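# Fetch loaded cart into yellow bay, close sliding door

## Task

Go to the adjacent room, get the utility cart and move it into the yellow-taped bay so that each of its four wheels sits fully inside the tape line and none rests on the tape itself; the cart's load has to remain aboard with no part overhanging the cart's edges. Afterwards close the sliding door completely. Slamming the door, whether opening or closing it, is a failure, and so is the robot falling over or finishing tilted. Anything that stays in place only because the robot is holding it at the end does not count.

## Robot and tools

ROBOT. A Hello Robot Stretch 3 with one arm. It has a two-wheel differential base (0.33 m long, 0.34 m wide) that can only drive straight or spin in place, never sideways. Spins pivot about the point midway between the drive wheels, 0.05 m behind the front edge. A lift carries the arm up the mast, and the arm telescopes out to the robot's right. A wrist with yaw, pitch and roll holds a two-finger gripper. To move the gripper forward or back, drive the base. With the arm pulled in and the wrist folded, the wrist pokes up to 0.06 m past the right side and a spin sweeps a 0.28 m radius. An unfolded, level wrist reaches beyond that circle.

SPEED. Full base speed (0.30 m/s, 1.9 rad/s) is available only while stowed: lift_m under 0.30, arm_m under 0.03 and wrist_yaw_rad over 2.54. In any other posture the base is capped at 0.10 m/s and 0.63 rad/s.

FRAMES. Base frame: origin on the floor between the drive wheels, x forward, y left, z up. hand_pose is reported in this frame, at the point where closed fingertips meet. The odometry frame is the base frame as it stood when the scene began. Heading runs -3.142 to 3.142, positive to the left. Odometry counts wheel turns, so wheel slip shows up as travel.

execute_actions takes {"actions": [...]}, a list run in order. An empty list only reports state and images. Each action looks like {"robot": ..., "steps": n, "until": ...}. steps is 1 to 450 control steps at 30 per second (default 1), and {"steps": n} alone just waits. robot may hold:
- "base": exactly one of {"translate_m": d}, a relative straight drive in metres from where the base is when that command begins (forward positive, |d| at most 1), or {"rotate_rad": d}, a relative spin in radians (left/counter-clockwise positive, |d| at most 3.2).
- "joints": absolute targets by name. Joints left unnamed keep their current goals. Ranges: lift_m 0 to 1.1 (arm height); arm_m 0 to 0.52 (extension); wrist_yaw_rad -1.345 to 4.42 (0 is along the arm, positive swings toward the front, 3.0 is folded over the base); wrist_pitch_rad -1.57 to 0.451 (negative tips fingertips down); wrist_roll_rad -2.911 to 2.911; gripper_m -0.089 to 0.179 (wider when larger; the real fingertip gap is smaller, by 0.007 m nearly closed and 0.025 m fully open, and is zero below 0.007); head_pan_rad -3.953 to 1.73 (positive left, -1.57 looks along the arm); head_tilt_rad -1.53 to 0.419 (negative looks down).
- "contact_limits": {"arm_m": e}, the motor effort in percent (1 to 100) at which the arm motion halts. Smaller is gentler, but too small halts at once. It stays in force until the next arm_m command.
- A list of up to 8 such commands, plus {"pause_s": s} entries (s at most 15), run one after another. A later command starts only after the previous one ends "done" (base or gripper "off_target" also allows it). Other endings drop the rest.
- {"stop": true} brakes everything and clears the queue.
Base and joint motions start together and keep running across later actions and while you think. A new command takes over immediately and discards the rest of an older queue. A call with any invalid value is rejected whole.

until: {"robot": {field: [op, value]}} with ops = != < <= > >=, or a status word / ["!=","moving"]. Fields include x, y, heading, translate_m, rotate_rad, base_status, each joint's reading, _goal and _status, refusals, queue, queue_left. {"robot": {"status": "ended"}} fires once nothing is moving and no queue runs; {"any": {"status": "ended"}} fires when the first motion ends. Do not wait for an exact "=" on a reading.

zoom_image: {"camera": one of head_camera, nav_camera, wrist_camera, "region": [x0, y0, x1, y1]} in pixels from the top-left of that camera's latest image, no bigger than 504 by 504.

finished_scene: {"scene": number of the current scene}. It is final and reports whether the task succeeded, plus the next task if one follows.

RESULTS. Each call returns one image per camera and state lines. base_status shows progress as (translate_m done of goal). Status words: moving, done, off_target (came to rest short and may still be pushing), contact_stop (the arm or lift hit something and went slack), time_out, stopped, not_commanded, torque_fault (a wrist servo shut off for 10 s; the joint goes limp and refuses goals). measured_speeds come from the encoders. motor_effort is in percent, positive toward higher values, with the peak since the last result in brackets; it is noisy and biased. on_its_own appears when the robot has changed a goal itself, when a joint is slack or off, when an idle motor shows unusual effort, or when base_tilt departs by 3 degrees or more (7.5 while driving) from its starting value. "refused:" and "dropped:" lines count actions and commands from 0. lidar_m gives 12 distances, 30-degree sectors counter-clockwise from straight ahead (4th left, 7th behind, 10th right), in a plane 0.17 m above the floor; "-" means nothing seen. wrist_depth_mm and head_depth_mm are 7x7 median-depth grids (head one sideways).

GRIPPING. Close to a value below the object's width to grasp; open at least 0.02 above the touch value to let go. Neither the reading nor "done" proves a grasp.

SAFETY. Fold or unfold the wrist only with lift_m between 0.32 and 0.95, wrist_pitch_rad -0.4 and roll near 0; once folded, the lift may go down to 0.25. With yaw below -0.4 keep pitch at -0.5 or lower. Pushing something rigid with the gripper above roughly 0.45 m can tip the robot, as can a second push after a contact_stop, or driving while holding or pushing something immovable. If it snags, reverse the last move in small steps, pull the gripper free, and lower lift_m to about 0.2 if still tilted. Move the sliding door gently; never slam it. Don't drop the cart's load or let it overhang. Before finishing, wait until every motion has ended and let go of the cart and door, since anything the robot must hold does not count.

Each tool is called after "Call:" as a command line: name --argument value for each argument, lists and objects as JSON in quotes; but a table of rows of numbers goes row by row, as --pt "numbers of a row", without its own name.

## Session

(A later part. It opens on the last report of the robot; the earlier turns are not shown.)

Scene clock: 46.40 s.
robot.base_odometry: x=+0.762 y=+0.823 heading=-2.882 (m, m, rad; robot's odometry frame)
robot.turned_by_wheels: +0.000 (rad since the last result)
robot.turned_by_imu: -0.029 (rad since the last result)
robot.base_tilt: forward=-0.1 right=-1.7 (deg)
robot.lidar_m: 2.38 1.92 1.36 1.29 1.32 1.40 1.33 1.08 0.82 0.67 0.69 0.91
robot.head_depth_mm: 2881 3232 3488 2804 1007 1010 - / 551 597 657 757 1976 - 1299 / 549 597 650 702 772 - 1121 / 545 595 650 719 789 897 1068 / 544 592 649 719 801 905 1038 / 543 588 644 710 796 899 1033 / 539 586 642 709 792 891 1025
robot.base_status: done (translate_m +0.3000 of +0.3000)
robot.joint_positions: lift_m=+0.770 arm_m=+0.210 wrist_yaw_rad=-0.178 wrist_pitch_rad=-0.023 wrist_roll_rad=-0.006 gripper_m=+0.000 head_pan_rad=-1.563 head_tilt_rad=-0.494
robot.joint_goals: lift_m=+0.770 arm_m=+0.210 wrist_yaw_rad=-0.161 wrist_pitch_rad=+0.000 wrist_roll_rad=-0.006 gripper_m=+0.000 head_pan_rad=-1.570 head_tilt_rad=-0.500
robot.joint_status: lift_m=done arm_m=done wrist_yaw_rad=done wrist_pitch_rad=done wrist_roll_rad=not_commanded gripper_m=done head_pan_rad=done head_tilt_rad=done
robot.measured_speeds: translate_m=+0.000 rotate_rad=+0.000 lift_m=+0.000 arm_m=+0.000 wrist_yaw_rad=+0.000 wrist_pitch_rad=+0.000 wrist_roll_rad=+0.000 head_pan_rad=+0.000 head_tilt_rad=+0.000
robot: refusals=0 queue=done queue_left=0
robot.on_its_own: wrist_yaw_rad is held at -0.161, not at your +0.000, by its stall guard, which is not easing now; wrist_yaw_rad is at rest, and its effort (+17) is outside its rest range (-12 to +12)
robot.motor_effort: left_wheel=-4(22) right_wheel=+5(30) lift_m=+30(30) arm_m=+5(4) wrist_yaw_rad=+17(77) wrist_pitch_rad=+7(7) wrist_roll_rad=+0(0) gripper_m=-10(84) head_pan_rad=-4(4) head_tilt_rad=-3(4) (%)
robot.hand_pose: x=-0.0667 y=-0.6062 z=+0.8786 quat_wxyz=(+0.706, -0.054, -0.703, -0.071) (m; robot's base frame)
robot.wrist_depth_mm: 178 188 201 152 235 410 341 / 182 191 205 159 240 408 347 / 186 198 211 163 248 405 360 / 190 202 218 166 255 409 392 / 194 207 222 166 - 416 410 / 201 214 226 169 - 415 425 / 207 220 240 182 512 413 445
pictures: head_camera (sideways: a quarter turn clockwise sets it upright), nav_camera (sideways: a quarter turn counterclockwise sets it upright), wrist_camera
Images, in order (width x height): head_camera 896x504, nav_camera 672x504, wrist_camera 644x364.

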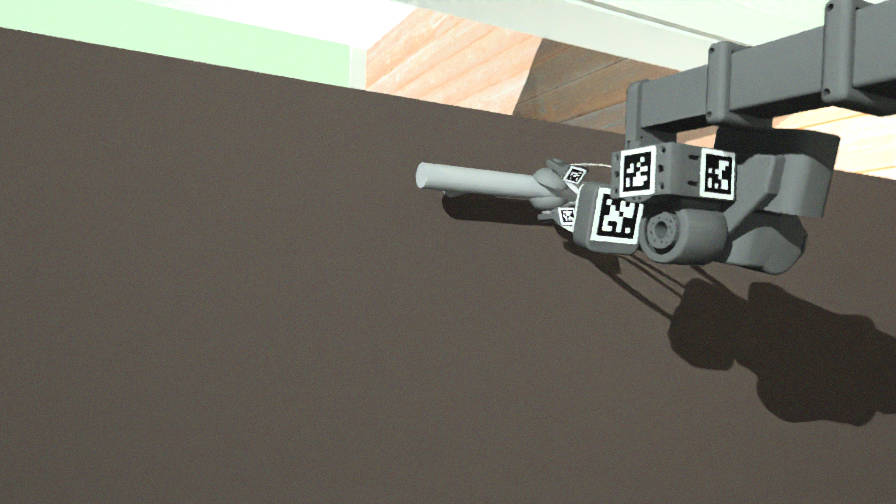

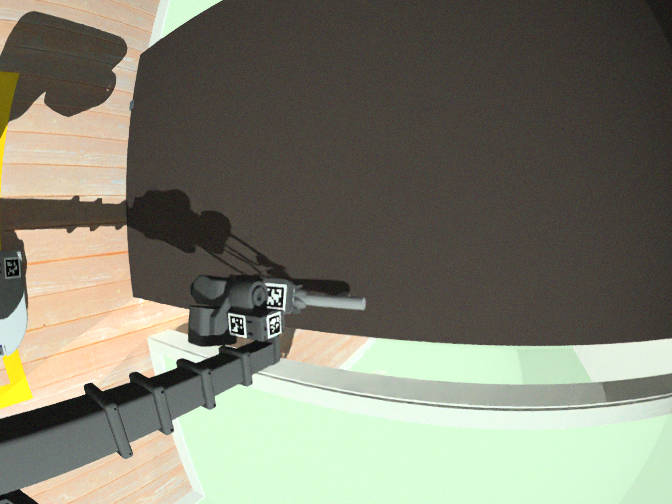

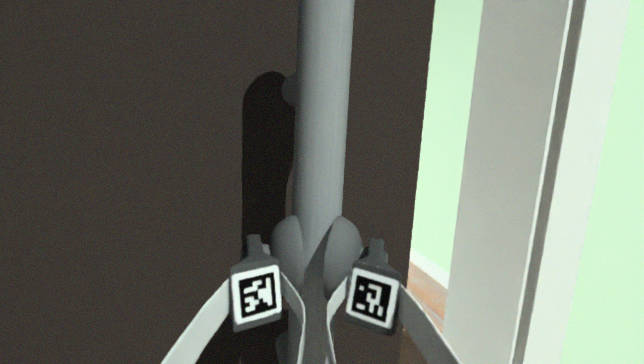

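Call:
execute_actions --actions '[{"robot":[{"base":{"rotate_rad":0.03},"joints":{"wrist_yaw_rad":-0.1}},{"base":{"translate_m":0.3}}],"steps":250,"until":{"robot":{"status":"ended"}}}]'

Scene clock: 47.57 s.
robot.base_odometry: x=+0.762 y=+0.823 heading=-2.852 (m, m, rad; robot's odometry frame)
robot.turned_by_wheels: +0.029 (rad since the last result)
robot.turned_by_imu: +0.006 (rad since the last result)
robot.base_tilt: forward=-0.1 right=-1.7 (deg)
robot.lidar_m: 2.42 1.91 1.35 1.29 1.32 1.39 1.33 1.08 0.81 0.67 0.69 0.91
robot.head_depth_mm: 2925 3292 3437 2846 1013 1007 - / 551 598 656 758 1994 - 1303 / 549 596 651 702 771 - 1113 / 547 593 650 721 790 904 1068 / 545 594 645 718 799 910 1040 / 543 590 645 711 796 904 1039 / 541 586 643 709 792 894 1033
robot.base_status: done (rotate_rad +0.0293 of +0.0300)
robot.joint_positions: lift_m=+0.770 arm_m=+0.210 wrist_yaw_rad=-0.157 wrist_pitch_rad=-0.023 wrist_roll_rad=-0.006 gripper_m=+0.000 head_pan_rad=-1.563 head_tilt_rad=-0.494
robot.joint_goals: lift_m=+0.770 arm_m=+0.210 wrist_yaw_rad=-0.100 wrist_pitch_rad=+0.000 wrist_roll_rad=-0.006 gripper_m=+0.000 head_pan_rad=-1.570 head_tilt_rad=-0.500
robot.joint_status: lift_m=done arm_m=done wrist_yaw_rad=off_target wrist_pitch_rad=done wrist_roll_rad=not_commanded gripper_m=done head_pan_rad=done head_tilt_rad=done
robot.measured_speeds: translate_m=+0.000 rotate_rad=+0.000 lift_m=+0.000 arm_m=+0.000 wrist_yaw_rad=+0.000 wrist_pitch_rad=+0.000 wrist_roll_rad=+0.000 head_pan_rad=+0.000 head_tilt_rad=+0.000
robot: refusals=0 queue=dropped queue_left=0
robot.on_its_own: wrist_yaw_rad is at rest, and its effort (+55) is outside its rest range (-12 to +12)
robot.motor_effort: left_wheel=-13(21) right_wheel=+15(22) lift_m=+30(30) arm_m=+5(5) wrist_yaw_rad=+55(80) wrist_pitch_rad=+7(7) wrist_roll_rad=+0(0) gripper_m=-14(15) head_pan_rad=-4(4) head_tilt_rad=-3(3) (%)
robot.hand_pose: x=-0.0614 y=-0.6071 z=+0.8785 quat_wxyz=(+0.707, -0.047, -0.703, -0.064) (m; robot's base frame)
robot.wrist_depth_mm: 179 186 199 153 229 417 334 / 183 192 205 155 234 433 341 / 188 196 210 160 244 422 352 / 193 204 216 166 251 416 363 / 199 208 220 165 262 419 374 / 202 216 226 171 - 421 408 / 208 221 241 214 275 422 430
pictures: head_camera (sideways: a quarter turn clockwise sets it upright), nav_camera (sideways: a quarter turn counterclockwise sets it upright), wrist_camera
dropped: robot: command 0 of its queue: wrist_yaw_rad: off_target
Images, in order (width x height): head_camera 896x504, nav_camera 672x504, wrist_camera 644x364.

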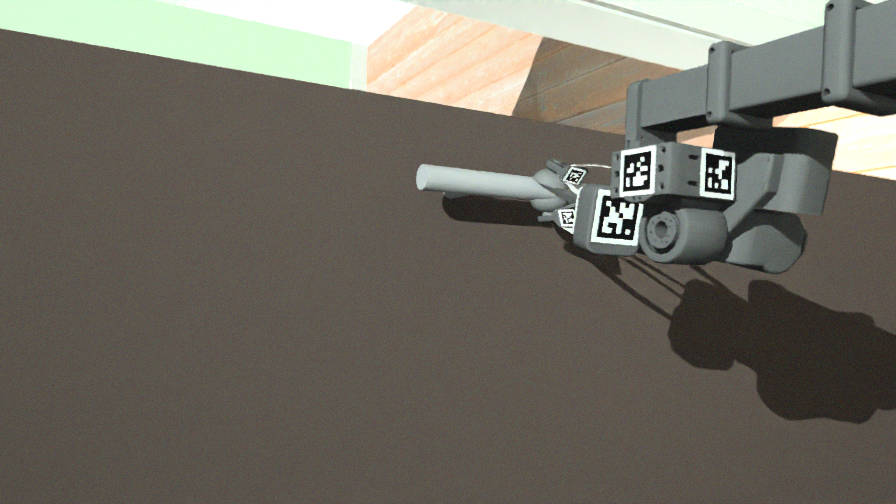

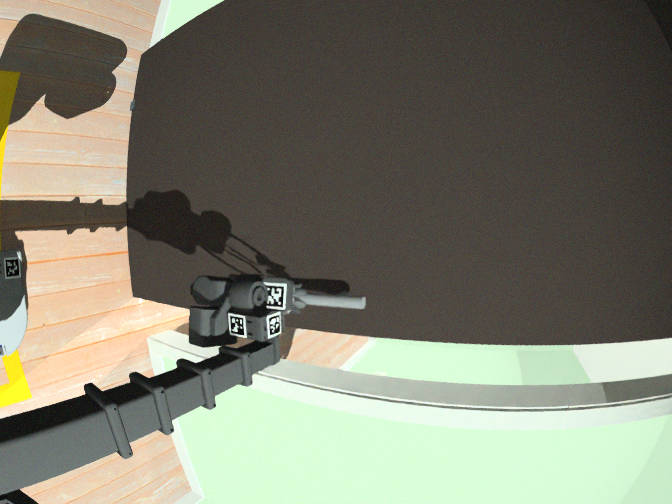

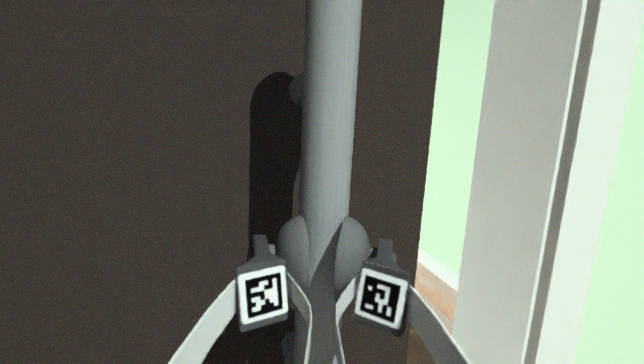

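Call:
execute_actions --actions '[{"robot":[{"joints":{"gripper_m":0.1,"wrist_yaw_rad":-0.157}},{"joints":{"arm_m":0.05}},{"joints":{"wrist_yaw_rad":0,"gripper_m":0.0,"lift_m":0.45},"base":{"translate_m":-0.25}},{"joints":{"arm_m":0.5,"head_tilt_rad":-0.9},"contact_limits":{"arm_m":25}}],"steps":450,"until":{"robot":{"status":"ended"}}}]'

Scene clock: 60.47 s.
robot.base_odometry: x=+1.002 y=+0.895 heading=-2.852 (m, m, rad; robot's odometry frame)
robot.turned_by_wheels: +0.001 (rad since the last result)
robot.turned_by_imu: +0.002 (rad since the last result)
robot.base_tilt: forward=-0.1 right=-1.6 (deg)
robot.lidar_m: 2.47 1.89 1.35 1.27 1.31 1.13 1.08 1.09 0.78 0.68 0.70 0.93
robot.head_depth_mm: 654 759 906 1125 1395 1267 1142 / 652 745 907 1127 1387 1265 1135 / 2833 2184 936 1174 1387 1265 1144 / 1951 2142 2032 1616 1424 1263 1131 / 1709 741 876 1061 1355 1254 1119 / 594 666 800 1021 1346 1243 1114 / 584 689 821 1018 1330 1248 1115
robot.base_status: done (translate_m -0.2500 of -0.2500)
robot.joint_positions: lift_m=+0.450 arm_m=+0.500 wrist_yaw_rad=-0.002 wrist_pitch_rad=-0.021 wrist_roll_rad=-0.006 gripper_m=+0.000 head_pan_rad=-1.563 head_tilt_rad=-0.889
robot.joint_goals: lift_m=+0.450 arm_m=+0.500 wrist_yaw_rad=+0.000 wrist_pitch_rad=+0.000 wrist_roll_rad=-0.006 gripper_m=+0.000 head_pan_rad=-1.570 head_tilt_rad=-0.900
robot.joint_status: lift_m=done arm_m=done wrist_yaw_rad=done wrist_pitch_rad=done wrist_roll_rad=not_commanded gripper_m=done head_pan_rad=done head_tilt_rad=done
robot.measured_speeds: translate_m=+0.000 rotate_rad=+0.000 lift_m=+0.000 arm_m=+0.000 wrist_yaw_rad=+0.000 wrist_pitch_rad=+0.000 wrist_roll_rad=+0.000 head_pan_rad=+0.000 head_tilt_rad=+0.000
robot: refusals=0 queue=done queue_left=0
robot.motor_effort: left_wheel=+0(13) right_wheel=-1(15) lift_m=+21(30) arm_m=+3(5) wrist_yaw_rad=+1(54) wrist_pitch_rad=+6(7) wrist_roll_rad=+0(0) gripper_m=-3(82) head_pan_rad=-4(4) head_tilt_rad=-6(32) (%)
robot.contact_limits: arm_m 25 (drawing in: default 33, maximum 53; extending or still: default 43, maximum 72)
robot.hand_pose: x=-0.0219 y=-0.9004 z=+0.5594 quat_wxyz=(+0.709, +0.007, -0.705, -0.008) (m; robot's base frame)
robot.wrist_depth_mm: - - - - - - 90 / - - - - - - 89 / - - - - - - 89 / - - - - - 133 88 / - - - - - 133 88 / - - - - - 124 88 / 970 972 958 - - 123 87
pictures: head_camera (sideways: a quarter turn clockwise sets it upright), nav_camera (sideways: a quarter turn counterclockwise sets it upright), wrist_camera
Images, in order (width x height): head_camera 896x504, nav_camera 672x504, wrist_camera 644x364.

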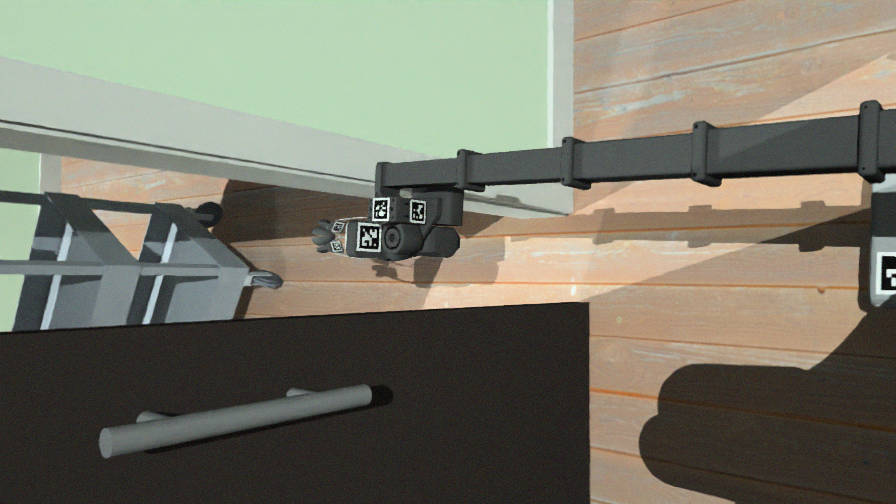

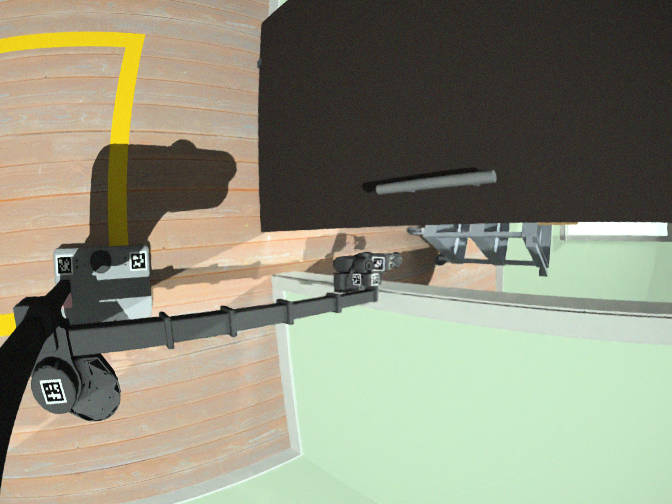

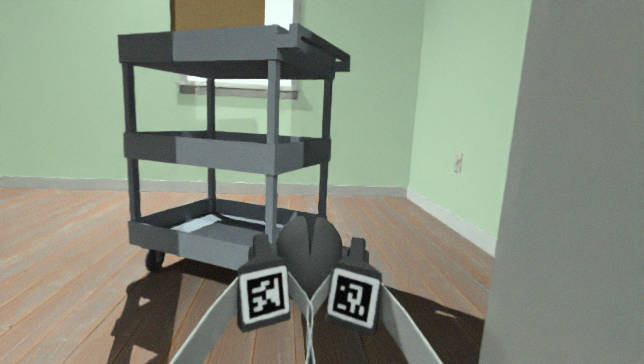

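Call:
execute_actions --actions '[{"robot":{"base":{"translate_m":0.4}},"steps":250,"until":{"robot":{"status":"ended"}}}]'

Scene clock: 65.63 s.
robot.base_odometry: x=+0.619 y=+0.781 heading=-2.852 (m, m, rad; robot's odometry frame)
robot.turned_by_wheels: +0.000 (rad since the last result)
robot.turned_by_imu: -0.010 (rad since the last result)
robot.base_tilt: forward=-0.1 right=-1.7 (deg)
robot.lidar_m: 2.28 1.95 1.37 1.30 1.33 1.55 1.48 1.08 0.89 0.66 0.68 0.89
robot.head_depth_mm: 3038 2462 1985 1679 1413 1274 1130 / 1959 2199 2003 1662 1430 1272 1135 / 1999 2142 1992 1623 1444 1257 1155 / 604 704 825 1067 1371 1264 1139 / 577 641 778 992 1306 1248 1118 / 574 668 797 986 1294 1255 1119 / 576 666 790 981 1296 1241 1117
robot.base_status: done (translate_m +0.4000 of +0.4000)
robot.joint_positions: lift_m=+0.450 arm_m=+0.500 wrist_yaw_rad=-0.005 wrist_pitch_rad=-0.021 wrist_roll_rad=-0.006 gripper_m=+0.000 head_pan_rad=-1.563 head_tilt_rad=-0.889
robot.joint_goals: lift_m=+0.450 arm_m=+0.500 wrist_yaw_rad=+0.000 wrist_pitch_rad=+0.000 wrist_roll_rad=-0.006 gripper_m=+0.000 head_pan_rad=-1.570 head_tilt_rad=-0.900
robot.joint_status: lift_m=done arm_m=done wrist_yaw_rad=done wrist_pitch_rad=done wrist_roll_rad=not_commanded gripper_m=done head_pan_rad=done head_tilt_rad=done
robot.measured_speeds: translate_m=+0.000 rotate_rad=+0.000 lift_m=+0.000 arm_m=+0.000 wrist_yaw_rad=+0.000 wrist_pitch_rad=+0.000 wrist_roll_rad=+0.000 head_pan_rad=+0.000 head_tilt_rad=+0.000
robot: refusals=0 queue=done queue_left=0
robot.motor_effort: left_wheel=-5(36) right_wheel=+3(40) lift_m=+21(21) arm_m=+2(3) wrist_yaw_rad=+4(24) wrist_pitch_rad=+6(6) wrist_roll_rad=+0(1) gripper_m=-3(3) head_pan_rad=-4(4) head_tilt_rad=-5(6) (%)
robot.contact_limits: arm_m 25 (drawing in: default 33, maximum 53; extending or still: default 43, maximum 72)
robot.hand_pose: x=-0.0227 y=-0.9005 z=+0.5595 quat_wxyz=(+0.709, +0.006, -0.705, -0.009) (m; robot's base frame)
robot.wrist_depth_mm: - - - - - - - / - - - - - - - / - - - - - - - / - - - - - - - / - - - - - - - / - - - - - - - / 941 - 952 973 - - -
pictures: head_camera (sideways: a quarter turn clockwise sets it upright), nav_camera (sideways: a quarter turn counterclockwise sets it upright), wrist_camera
Images, in order (width x height): head_camera 896x504, nav_camera 672x504, wrist_camera 644x364.

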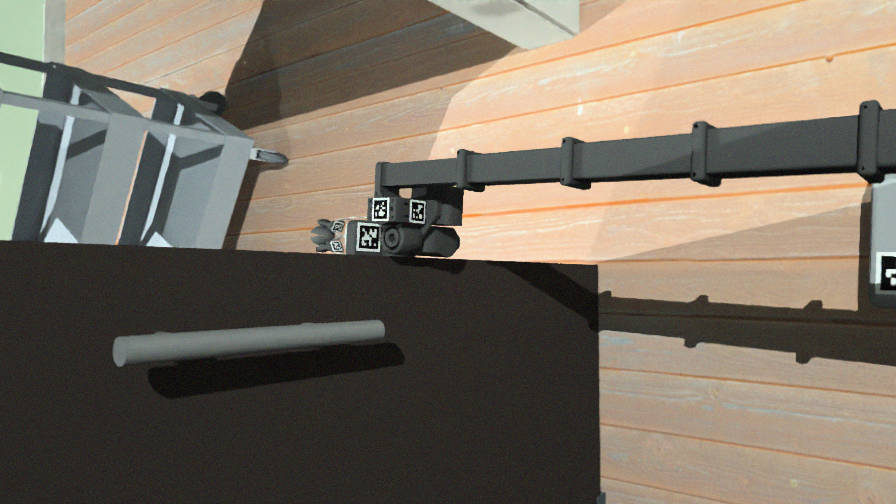

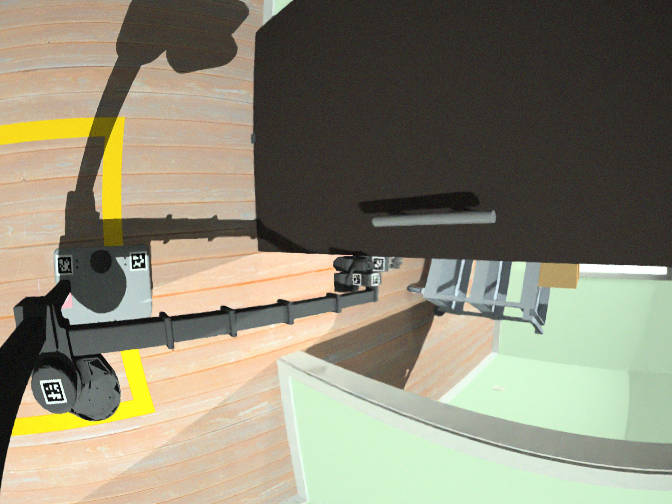

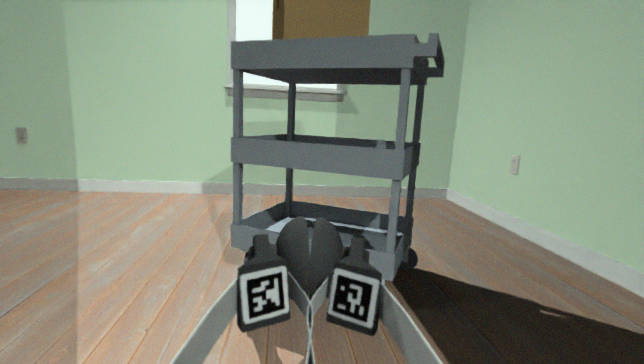

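Call:
execute_actions --actions '[{"robot":{"base":{"translate_m":0.33}},"steps":250,"until":{"robot":{"status":"ended"}}}]'

Scene clock: 70.10 s.
robot.base_odometry: x=+0.302 y=+0.687 heading=-2.852 (m, m, rad; robot's odometry frame)
robot.turned_by_wheels: +0.000 (rad since the last result)
robot.turned_by_imu: +0.000 (rad since the last result)
robot.base_tilt: forward=-0.1 right=-1.6 (deg)
robot.lidar_m: 1.94 1.97 1.39 1.32 1.35 1.78 1.81 1.10 1.16 0.64 0.66 0.87
robot.head_depth_mm: 2009 2183 1999 1686 1442 1280 1136 / 2018 2237 2008 1669 1442 1262 1131 / 2034 2229 1983 1620 1428 1257 1136 / 586 684 790 1039 1373 1262 1139 / 561 623 750 968 1261 1257 1123 / 559 649 772 954 1257 1258 1117 / 559 645 771 952 1249 1239 1112
robot.base_status: done (translate_m +0.3300 of +0.3300)
robot.joint_positions: lift_m=+0.450 arm_m=+0.500 wrist_yaw_rad=-0.003 wrist_pitch_rad=-0.021 wrist_roll_rad=-0.006 gripper_m=+0.000 head_pan_rad=-1.563 head_tilt_rad=-0.889
robot.joint_goals: lift_m=+0.450 arm_m=+0.500 wrist_yaw_rad=+0.000 wrist_pitch_rad=+0.000 wrist_roll_rad=-0.006 gripper_m=+0.000 head_pan_rad=-1.570 head_tilt_rad=-0.900
robot.joint_status: lift_m=done arm_m=done wrist_yaw_rad=done wrist_pitch_rad=done wrist_roll_rad=not_commanded gripper_m=done head_pan_rad=done head_tilt_rad=done
robot.measured_speeds: translate_m=+0.000 rotate_rad=+0.000 lift_m=+0.000 arm_m=+0.000 wrist_yaw_rad=+0.000 wrist_pitch_rad=+0.000 wrist_roll_rad=+0.000 head_pan_rad=+0.000 head_tilt_rad=+0.000
robot: refusals=0 queue=done queue_left=0
robot.motor_effort: left_wheel=-4(24) right_wheel=+2(36) lift_m=+21(21) arm_m=+3(2) wrist_yaw_rad=+3(14) wrist_pitch_rad=+6(6) wrist_roll_rad=+0(0) gripper_m=-3(2) head_pan_rad=-4(4) head_tilt_rad=-6(6) (%)
robot.contact_limits: arm_m 25 (drawing in: default 33, maximum 53; extending or still: default 43, maximum 72)
robot.hand_pose: x=-0.0222 y=-0.9005 z=+0.5595 quat_wxyz=(+0.709, +0.007, -0.705, -0.009) (m; robot's base frame)
robot.wrist_depth_mm: - - - - - - - / - - - - - - - / - - - - - - - / - - - - - - - / - - - - - - - / - - - - - - - / 950 - 942 - - - -
pictures: head_camera (sideways: a quarter turn clockwise sets it upright), nav_camera (sideways: a quarter turn counterclockwise sets it upright), wrist_camera
Images, in order (width x height): head_camera 896x504, nav_camera 672x504, wrist_camera 644x364.

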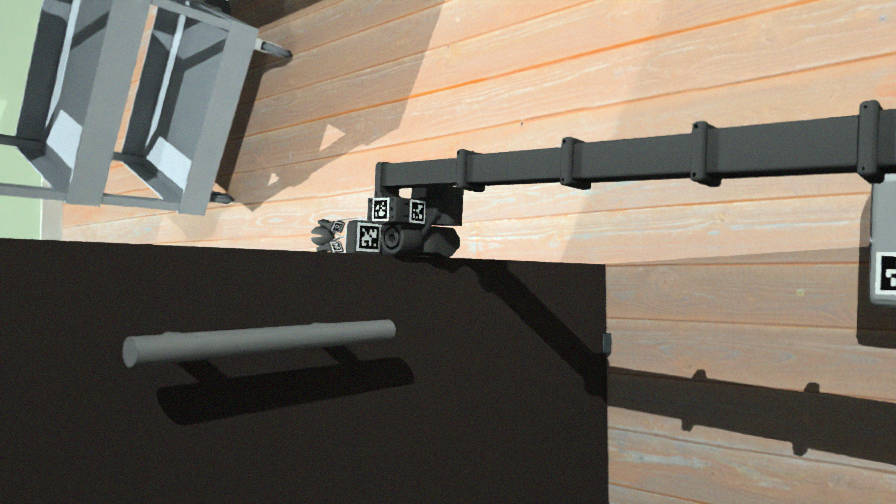

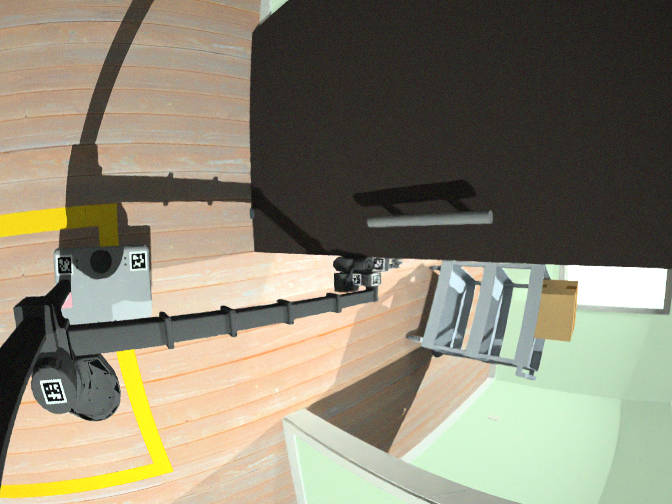

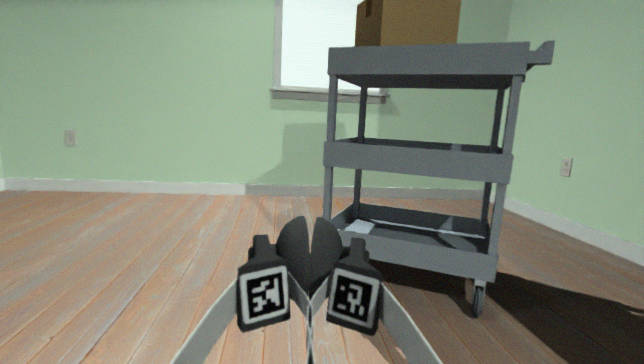

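Call:
execute_actions --actions '[{"robot":[{"base":{"translate_m":0.09}},{"base":{"translate_m":-0.45}},{"joints":{"arm_m":0.0,"head_pan_rad":0,"head_tilt_rad":-0.45}},{"base":{"rotate_rad":-1.57}}],"steps":450,"until":{"robot":{"status":"ended"}}}]'

Scene clock: 85.47 s.
robot.base_odometry: x=+0.647 y=+0.790 heading=+1.908 (m, m, rad; robot's odometry frame)
robot.turned_by_wheels: -1.524 (rad since the last result)
robot.turned_by_imu: -1.522 (rad since the last result)
robot.base_tilt: forward=-0.4 right=-1.2 (deg)
robot.lidar_m: 1.75 0.78 0.93 2.30 1.86 1.35 1.30 1.34 1.51 1.44 1.03 0.87
robot.head_depth_mm: 2963 3238 3487 3066 2170 1672 1340 / 2970 3204 2151 2591 2158 1656 1367 / 2946 3152 1966 2270 2054 1664 1357 / 2937 3173 2014 2298 2118 1660 1353 / 2940 3214 3384 2631 2116 1645 1348 / 2925 3174 3403 2932 2068 1639 1339 / 2938 3144 3478 2915 2082 1624 1339
robot.base_status: moving (rotate_rad -1.5238 of -1.5700)
robot.joint_positions: lift_m=+0.450 arm_m=+0.000 wrist_yaw_rad=-0.002 wrist_pitch_rad=-0.021 wrist_roll_rad=-0.006 gripper_m=+0.000 head_pan_rad=-0.007 head_tilt_rad=-0.458
robot.joint_goals: lift_m=+0.450 arm_m=+0.000 wrist_yaw_rad=+0.000 wrist_pitch_rad=+0.000 wrist_roll_rad=-0.006 gripper_m=+0.000 head_pan_rad=+0.000 head_tilt_rad=-0.450
robot.joint_status: lift_m=done arm_m=done wrist_yaw_rad=done wrist_pitch_rad=done wrist_roll_rad=not_commanded gripper_m=done head_pan_rad=done head_tilt_rad=done
robot.measured_speeds: translate_m=+0.000 rotate_rad=-0.312 lift_m=+0.000 arm_m=+0.000 wrist_yaw_rad=+0.000 wrist_pitch_rad=+0.000 wrist_roll_rad=+0.000 head_pan_rad=+0.000 head_tilt_rad=+0.000
robot: refusals=0 queue=running queue_left=0
robot.motor_effort: left_wheel=+2(24) right_wheel=-2(36) lift_m=+21(21) arm_m=-4(4) wrist_yaw_rad=+1(3) wrist_pitch_rad=+6(6) wrist_roll_rad=+0(0) gripper_m=-3(3) head_pan_rad=+4(47) head_tilt_rad=+4(33) (%)
robot.hand_pose: x=-0.0219 y=-0.4009 z=+0.5595 quat_wxyz=(+0.709, +0.007, -0.705, -0.008) (m; robot's base frame)
robot.wrist_depth_mm: - - - - - - - / - - - - - - - / - - - - - - - / - - - - - - - / - - - - - - - / - - - - - - - / 931 992 951 - - - -
pictures: head_camera (sideways: a quarter turn clockwise sets it upright), nav_camera (sideways: a quarter turn counterclockwise sets it upright), wrist_camera
Images, in order (width x height): head_camera 896x504, nav_camera 672x504, wrist_camera 644x364.

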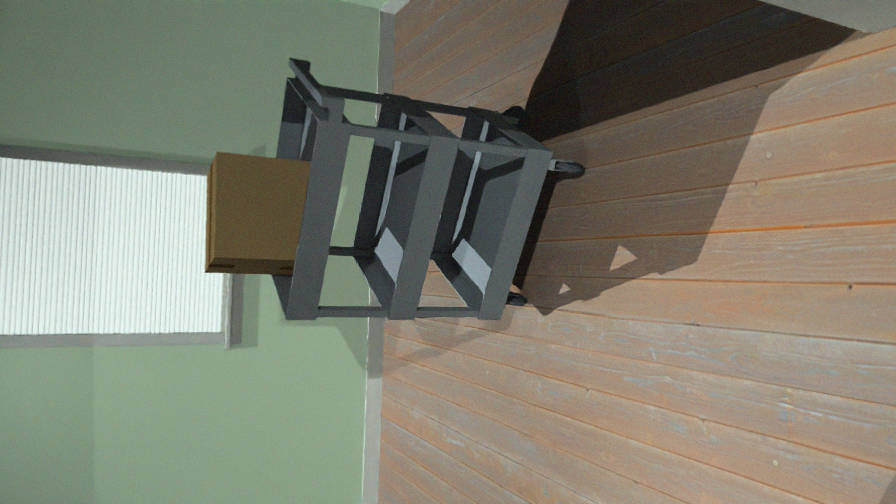

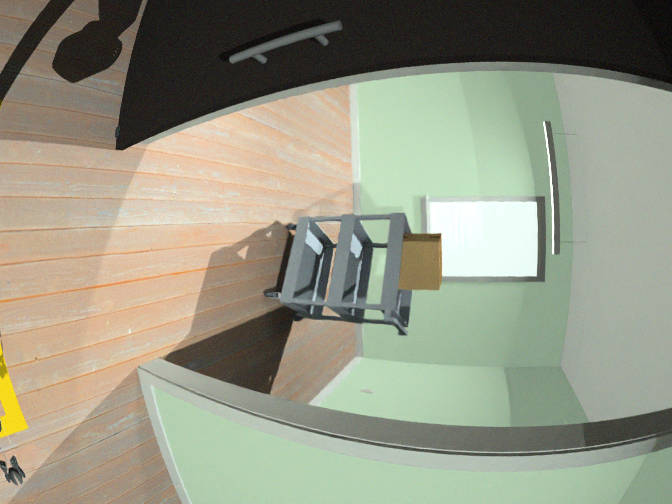

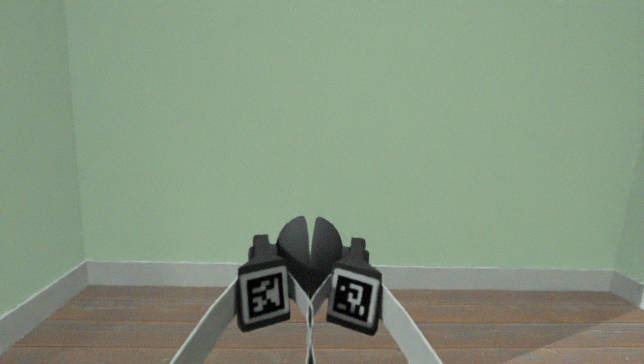

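Call:
execute_actions --actions '[{"robot":[{"joints":{"wrist_yaw_rad":1.57,"gripper_m":0.13,"head_tilt_rad":-0.7},"base":{"translate_m":1.0}},{"base":{"translate_m":0.3}}],"steps":450,"until":{"robot":{"status":"ended"}}}]'

Scene clock: 101.03 s.
robot.base_odometry: x=+0.274 y=+2.035 heading=+1.862 (m, m, rad; robot's odometry frame)
robot.turned_by_wheels: -0.046 (rad since the last result)
robot.turned_by_imu: -0.040 (rad since the last result)
robot.base_tilt: forward=+0.0 right=-0.4 (deg)
robot.lidar_m: 0.52 0.68 2.50 2.20 0.70 0.71 2.59 0.65 0.62 1.37 1.41 0.52
robot.head_depth_mm: 1899 2098 968 799 646 884 1198 / 1879 714 783 792 975 909 1099 / 1874 696 758 783 1013 947 1136 / 1863 684 735 731 1036 1166 1167 / 1850 681 739 756 1039 1235 1188 / 1847 2072 927 856 1050 1279 1177 / 1834 2045 2293 1815 1577 1369 1179
robot.base_status: moving (translate_m +0.3000 of +0.3000)
robot.joint_positions: lift_m=+0.450 arm_m=+0.000 wrist_yaw_rad=+1.567 wrist_pitch_rad=-0.021 wrist_roll_rad=-0.006 gripper_m=+0.130 head_pan_rad=-0.007 head_tilt_rad=-0.692
robot.joint_goals: lift_m=+0.450 arm_m=+0.000 wrist_yaw_rad=+1.570 wrist_pitch_rad=+0.000 wrist_roll_rad=-0.006 gripper_m=+0.130 head_pan_rad=+0.000 head_tilt_rad=-0.700
robot.joint_status: lift_m=done arm_m=done wrist_yaw_rad=done wrist_pitch_rad=done wrist_roll_rad=not_commanded gripper_m=done head_pan_rad=done head_tilt_rad=done
robot.measured_speeds: translate_m=+0.000 rotate_rad=+0.000 lift_m=+0.000 arm_m=+0.000 wrist_yaw_rad=+0.000 wrist_pitch_rad=+0.000 wrist_roll_rad=+0.000 head_pan_rad=+0.000 head_tilt_rad=+0.000
robot: refusals=0 queue=running queue_left=0
robot.motor_effort: left_wheel=+0(8) right_wheel=-2(3) lift_m=+21(21) arm_m=-4(4) wrist_yaw_rad=+3(5) wrist_pitch_rad=+6(6) wrist_roll_rad=+0(0) gripper_m=+0(81) head_pan_rad=+4(3) head_tilt_rad=-5(24) (%)
robot.hand_pose: x=+0.2343 y=-0.1463 z=+0.5595 quat_wxyz=(+0.508, +0.503, -0.494, +0.495) (m; robot's base frame)
robot.wrist_depth_mm: - 630 608 571 497 - - / - - - - - - - / - - - - - - - / - 555 497 840 805 - - / - 650 502 435 394 - - / - - 964 948 902 - - / 933 704 744 783 795 988 -
pictures: head_camera (sideways: a quarter turn clockwise sets it upright), nav_camera (sideways: a quarter turn counterclockwise sets it upright), wrist_camera
Images, in order (width x height): head_camera 896x504, nav_camera 672x504, wrist_camera 644x364.

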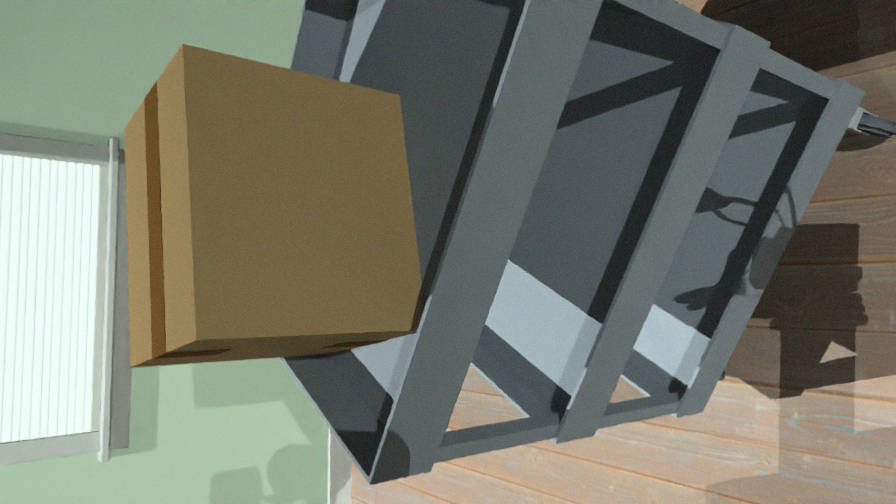

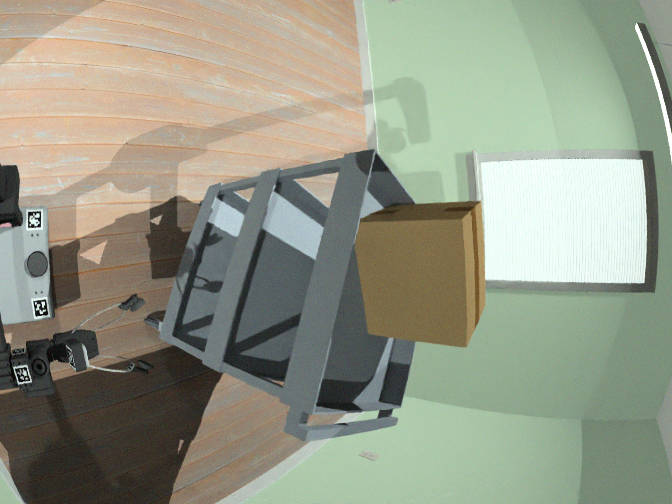

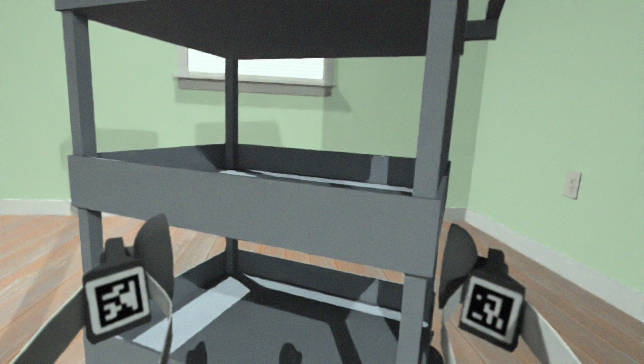

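Call:
execute_actions --actions '[{"robot":[{"joints":{"arm_m":0.13,"lift_m":0.58}},{"base":{"translate_m":0.15}}],"steps":450,"until":{"robot":{"status":"ended"}}}]'

Scene clock: 105.93 s.
robot.base_odometry: x=+0.231 y=+2.179 heading=+1.862 (m, m, rad; robot's odometry frame)
robot.turned_by_wheels: +0.000 (rad since the last result)
robot.turned_by_imu: +0.001 (rad since the last result)
robot.base_tilt: forward=+0.0 right=-1.7 (deg)
robot.lidar_m: 0.39 0.50 2.50 2.37 0.91 0.80 2.73 0.73 0.82 1.37 0.41 0.38
robot.head_depth_mm: 1753 1914 639 771 643 541 772 / 1730 660 603 712 639 828 792 / 1745 654 585 685 635 860 999 / 1723 647 567 659 606 876 1052 / 1714 638 551 648 625 894 1111 / 1712 1866 2107 770 944 929 1140 / 1703 1926 2198 710 805 1312 1181
robot.base_status: done (translate_m +0.1500 of +0.1500)
robot.joint_positions: lift_m=+0.580 arm_m=+0.130 wrist_yaw_rad=+1.567 wrist_pitch_rad=-0.021 wrist_roll_rad=-0.006 gripper_m=+0.130 head_pan_rad=-0.007 head_tilt_rad=-0.692
robot.joint_goals: lift_m=+0.580 arm_m=+0.130 wrist_yaw_rad=+1.570 wrist_pitch_rad=+0.000 wrist_roll_rad=-0.006 gripper_m=+0.130 head_pan_rad=+0.000 head_tilt_rad=-0.700
robot.joint_status: lift_m=done arm_m=done wrist_yaw_rad=done wrist_pitch_rad=done wrist_roll_rad=not_commanded gripper_m=done head_pan_rad=done head_tilt_rad=done
robot.measured_speeds: translate_m=+0.000 rotate_rad=+0.000 lift_m=+0.000 arm_m=+0.000 wrist_yaw_rad=+0.000 wrist_pitch_rad=+0.000 wrist_roll_rad=+0.000 head_pan_rad=+0.000 head_tilt_rad=+0.000
robot: refusals=0 queue=done queue_left=0
robot.motor_effort: left_wheel=+1(7) right_wheel=-2(2) lift_m=+30(32) arm_m=+3(3) wrist_yaw_rad=+2(3) wrist_pitch_rad=+6(6) wrist_roll_rad=+0(0) gripper_m=+0(0) head_pan_rad=+4(4) head_tilt_rad=-4(5) (%)
robot.hand_pose: x=+0.2343 y=-0.2756 z=+0.6890 quat_wxyz=(+0.508, +0.503, -0.494, +0.495) (m; robot's base frame)
robot.wrist_depth_mm: 278 247 220 198 186 - - / 299 263 231 209 458 - - / - - - 234 - - - / - - - - - - - / 663 743 791 236 - - - / 553 - 580 243 693 - - / 348 423 443 259 - - -
pictures: head_camera (sideways: a quarter turn clockwise sets it upright), nav_camera (sideways: a quarter turn counterclockwise sets it upright), wrist_camera
Images, in order (width x height): head_camera 896x504, nav_camera 672x504, wrist_camera 644x364.

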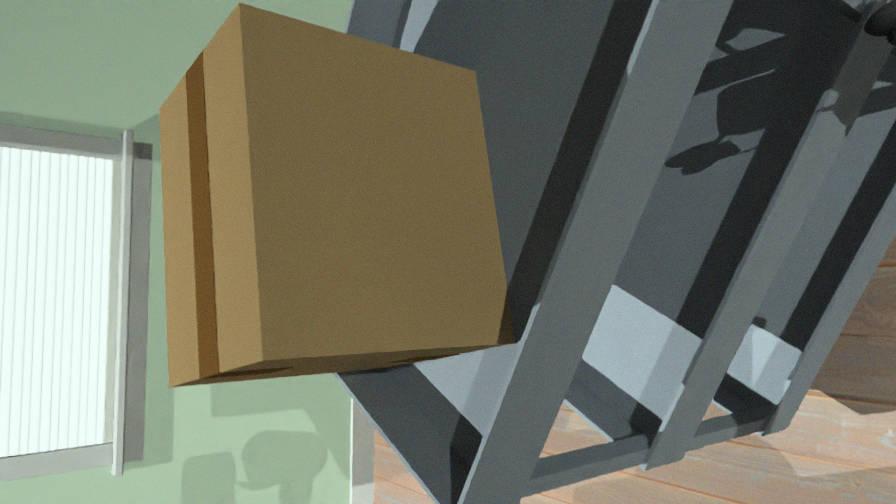

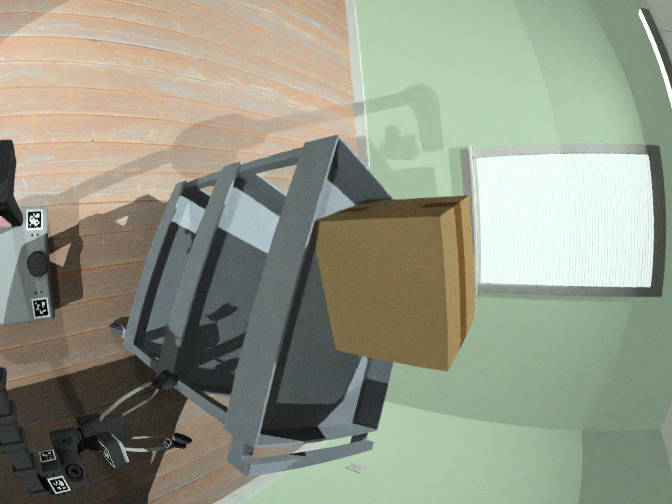

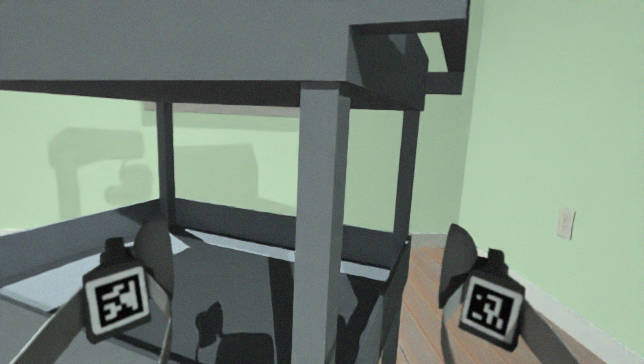

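Call:
execute_actions --actions '[{"robot":[{"base":{"translate_m":0.07}},{"joints":{"gripper_m":0.0}},{"base":{"translate_m":-0.4},"joints":{"head_tilt_rad":-0.9}}],"steps":450,"until":{"robot":{"status":"ended"}}}]'

Scene clock: 114.23 s.
robot.base_odometry: x=+0.326 y=+1.863 heading=+1.862 (m, m, rad; robot's odometry frame)
robot.turned_by_wheels: +0.000 (rad since the last result)
robot.turned_by_imu: +0.000 (rad since the last result)
robot.base_tilt: forward=+0.0 right=-1.7 (deg)
robot.lidar_m: 0.36 0.52 2.48 1.35 0.63 0.64 2.41 2.08 0.52 0.92 0.34 0.34
robot.head_depth_mm: 527 531 638 640 529 804 1106 / 521 527 628 635 562 819 1083 / 518 521 622 634 890 1064 1119 / 512 516 616 610 905 1152 1127 / 583 777 704 673 955 1206 1122 / 2136 2315 720 905 1232 1250 1119 / 2113 2298 704 1594 1421 1255 1116
robot.base_status: done (translate_m -0.4000 of -0.4000)
robot.joint_positions: lift_m=+0.580 arm_m=+0.130 wrist_yaw_rad=+1.571 wrist_pitch_rad=-0.021 wrist_roll_rad=-0.006 gripper_m=+0.001 head_pan_rad=-0.007 head_tilt_rad=-0.889
robot.joint_goals: lift_m=+0.580 arm_m=+0.130 wrist_yaw_rad=+1.570 wrist_pitch_rad=+0.000 wrist_roll_rad=-0.006 gripper_m=+0.000 head_pan_rad=+0.000 head_tilt_rad=-0.900
robot.joint_status: lift_m=done arm_m=done wrist_yaw_rad=done wrist_pitch_rad=done wrist_roll_rad=not_commanded gripper_m=done head_pan_rad=done head_tilt_rad=done
robot.measured_speeds: translate_m=+0.000 rotate_rad=+0.000 lift_m=+0.000 arm_m=+0.000 wrist_yaw_rad=+0.000 wrist_pitch_rad=+0.000 wrist_roll_rad=+0.000 head_pan_rad=+0.000 head_tilt_rad=+0.000
robot: refusals=0 queue=done queue_left=0
robot.motor_effort: left_wheel=+2(7) right_wheel=-6(16) lift_m=+30(30) arm_m=+1(3) wrist_yaw_rad=-1(18) wrist_pitch_rad=+6(6) wrist_roll_rad=+0(0) gripper_m=-13(88) head_pan_rad=+4(4) head_tilt_rad=-6(21) (%)
robot.hand_pose: x=+0.2343 y=-0.2749 z=+0.6890 quat_wxyz=(+0.507, +0.504, -0.493, +0.496) (m; robot's base frame)
robot.wrist_depth_mm: 232 187 155 135 202 380 - / 275 237 211 145 237 483 - / - - - 151 - - - / - - - 156 - - - / - 721 801 158 - - - / 555 566 - 159 562 - - / 364 432 419 167 433 - -
pictures: head_camera (sideways: a quarter turn clockwise sets it upright), nav_camera (sideways: a quarter turn counterclockwise sets it upright), wrist_camera
Images, in order (width x height): head_camera 896x504, nav_camera 672x504, wrist_camera 644x364.

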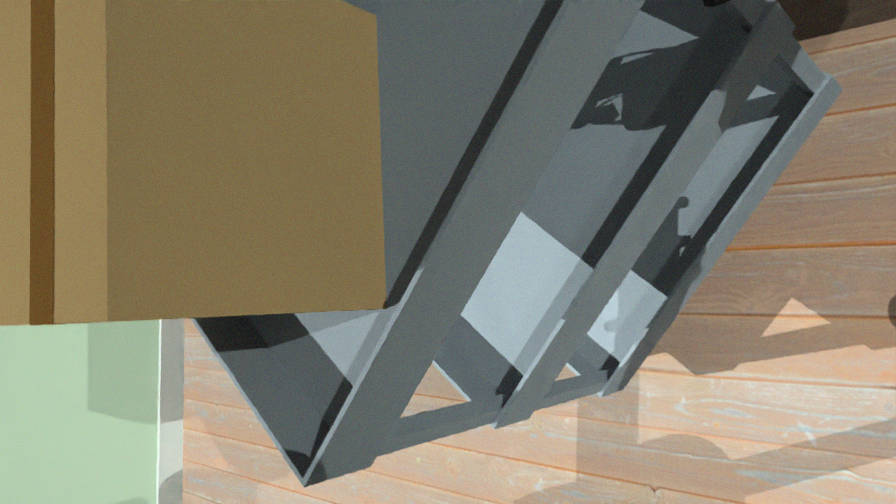

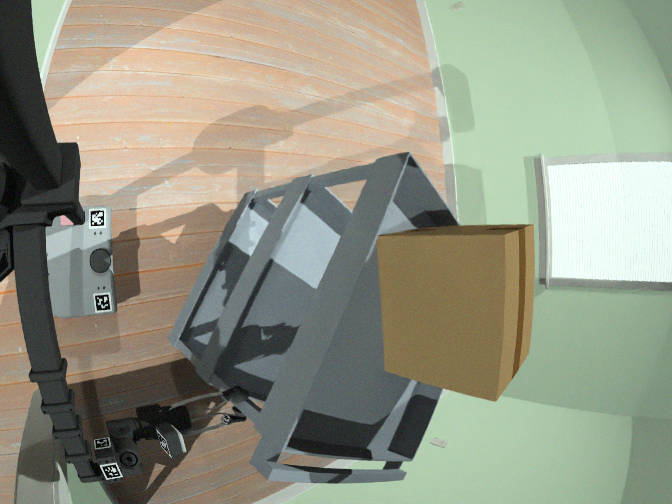

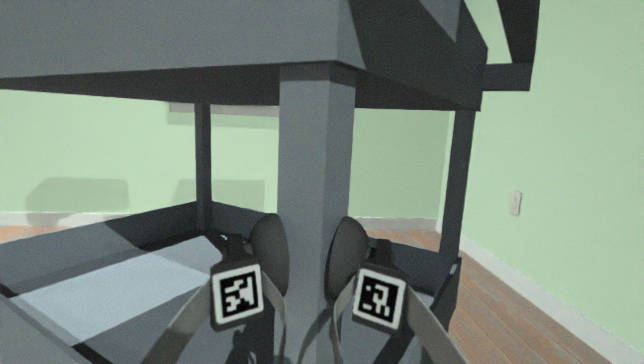

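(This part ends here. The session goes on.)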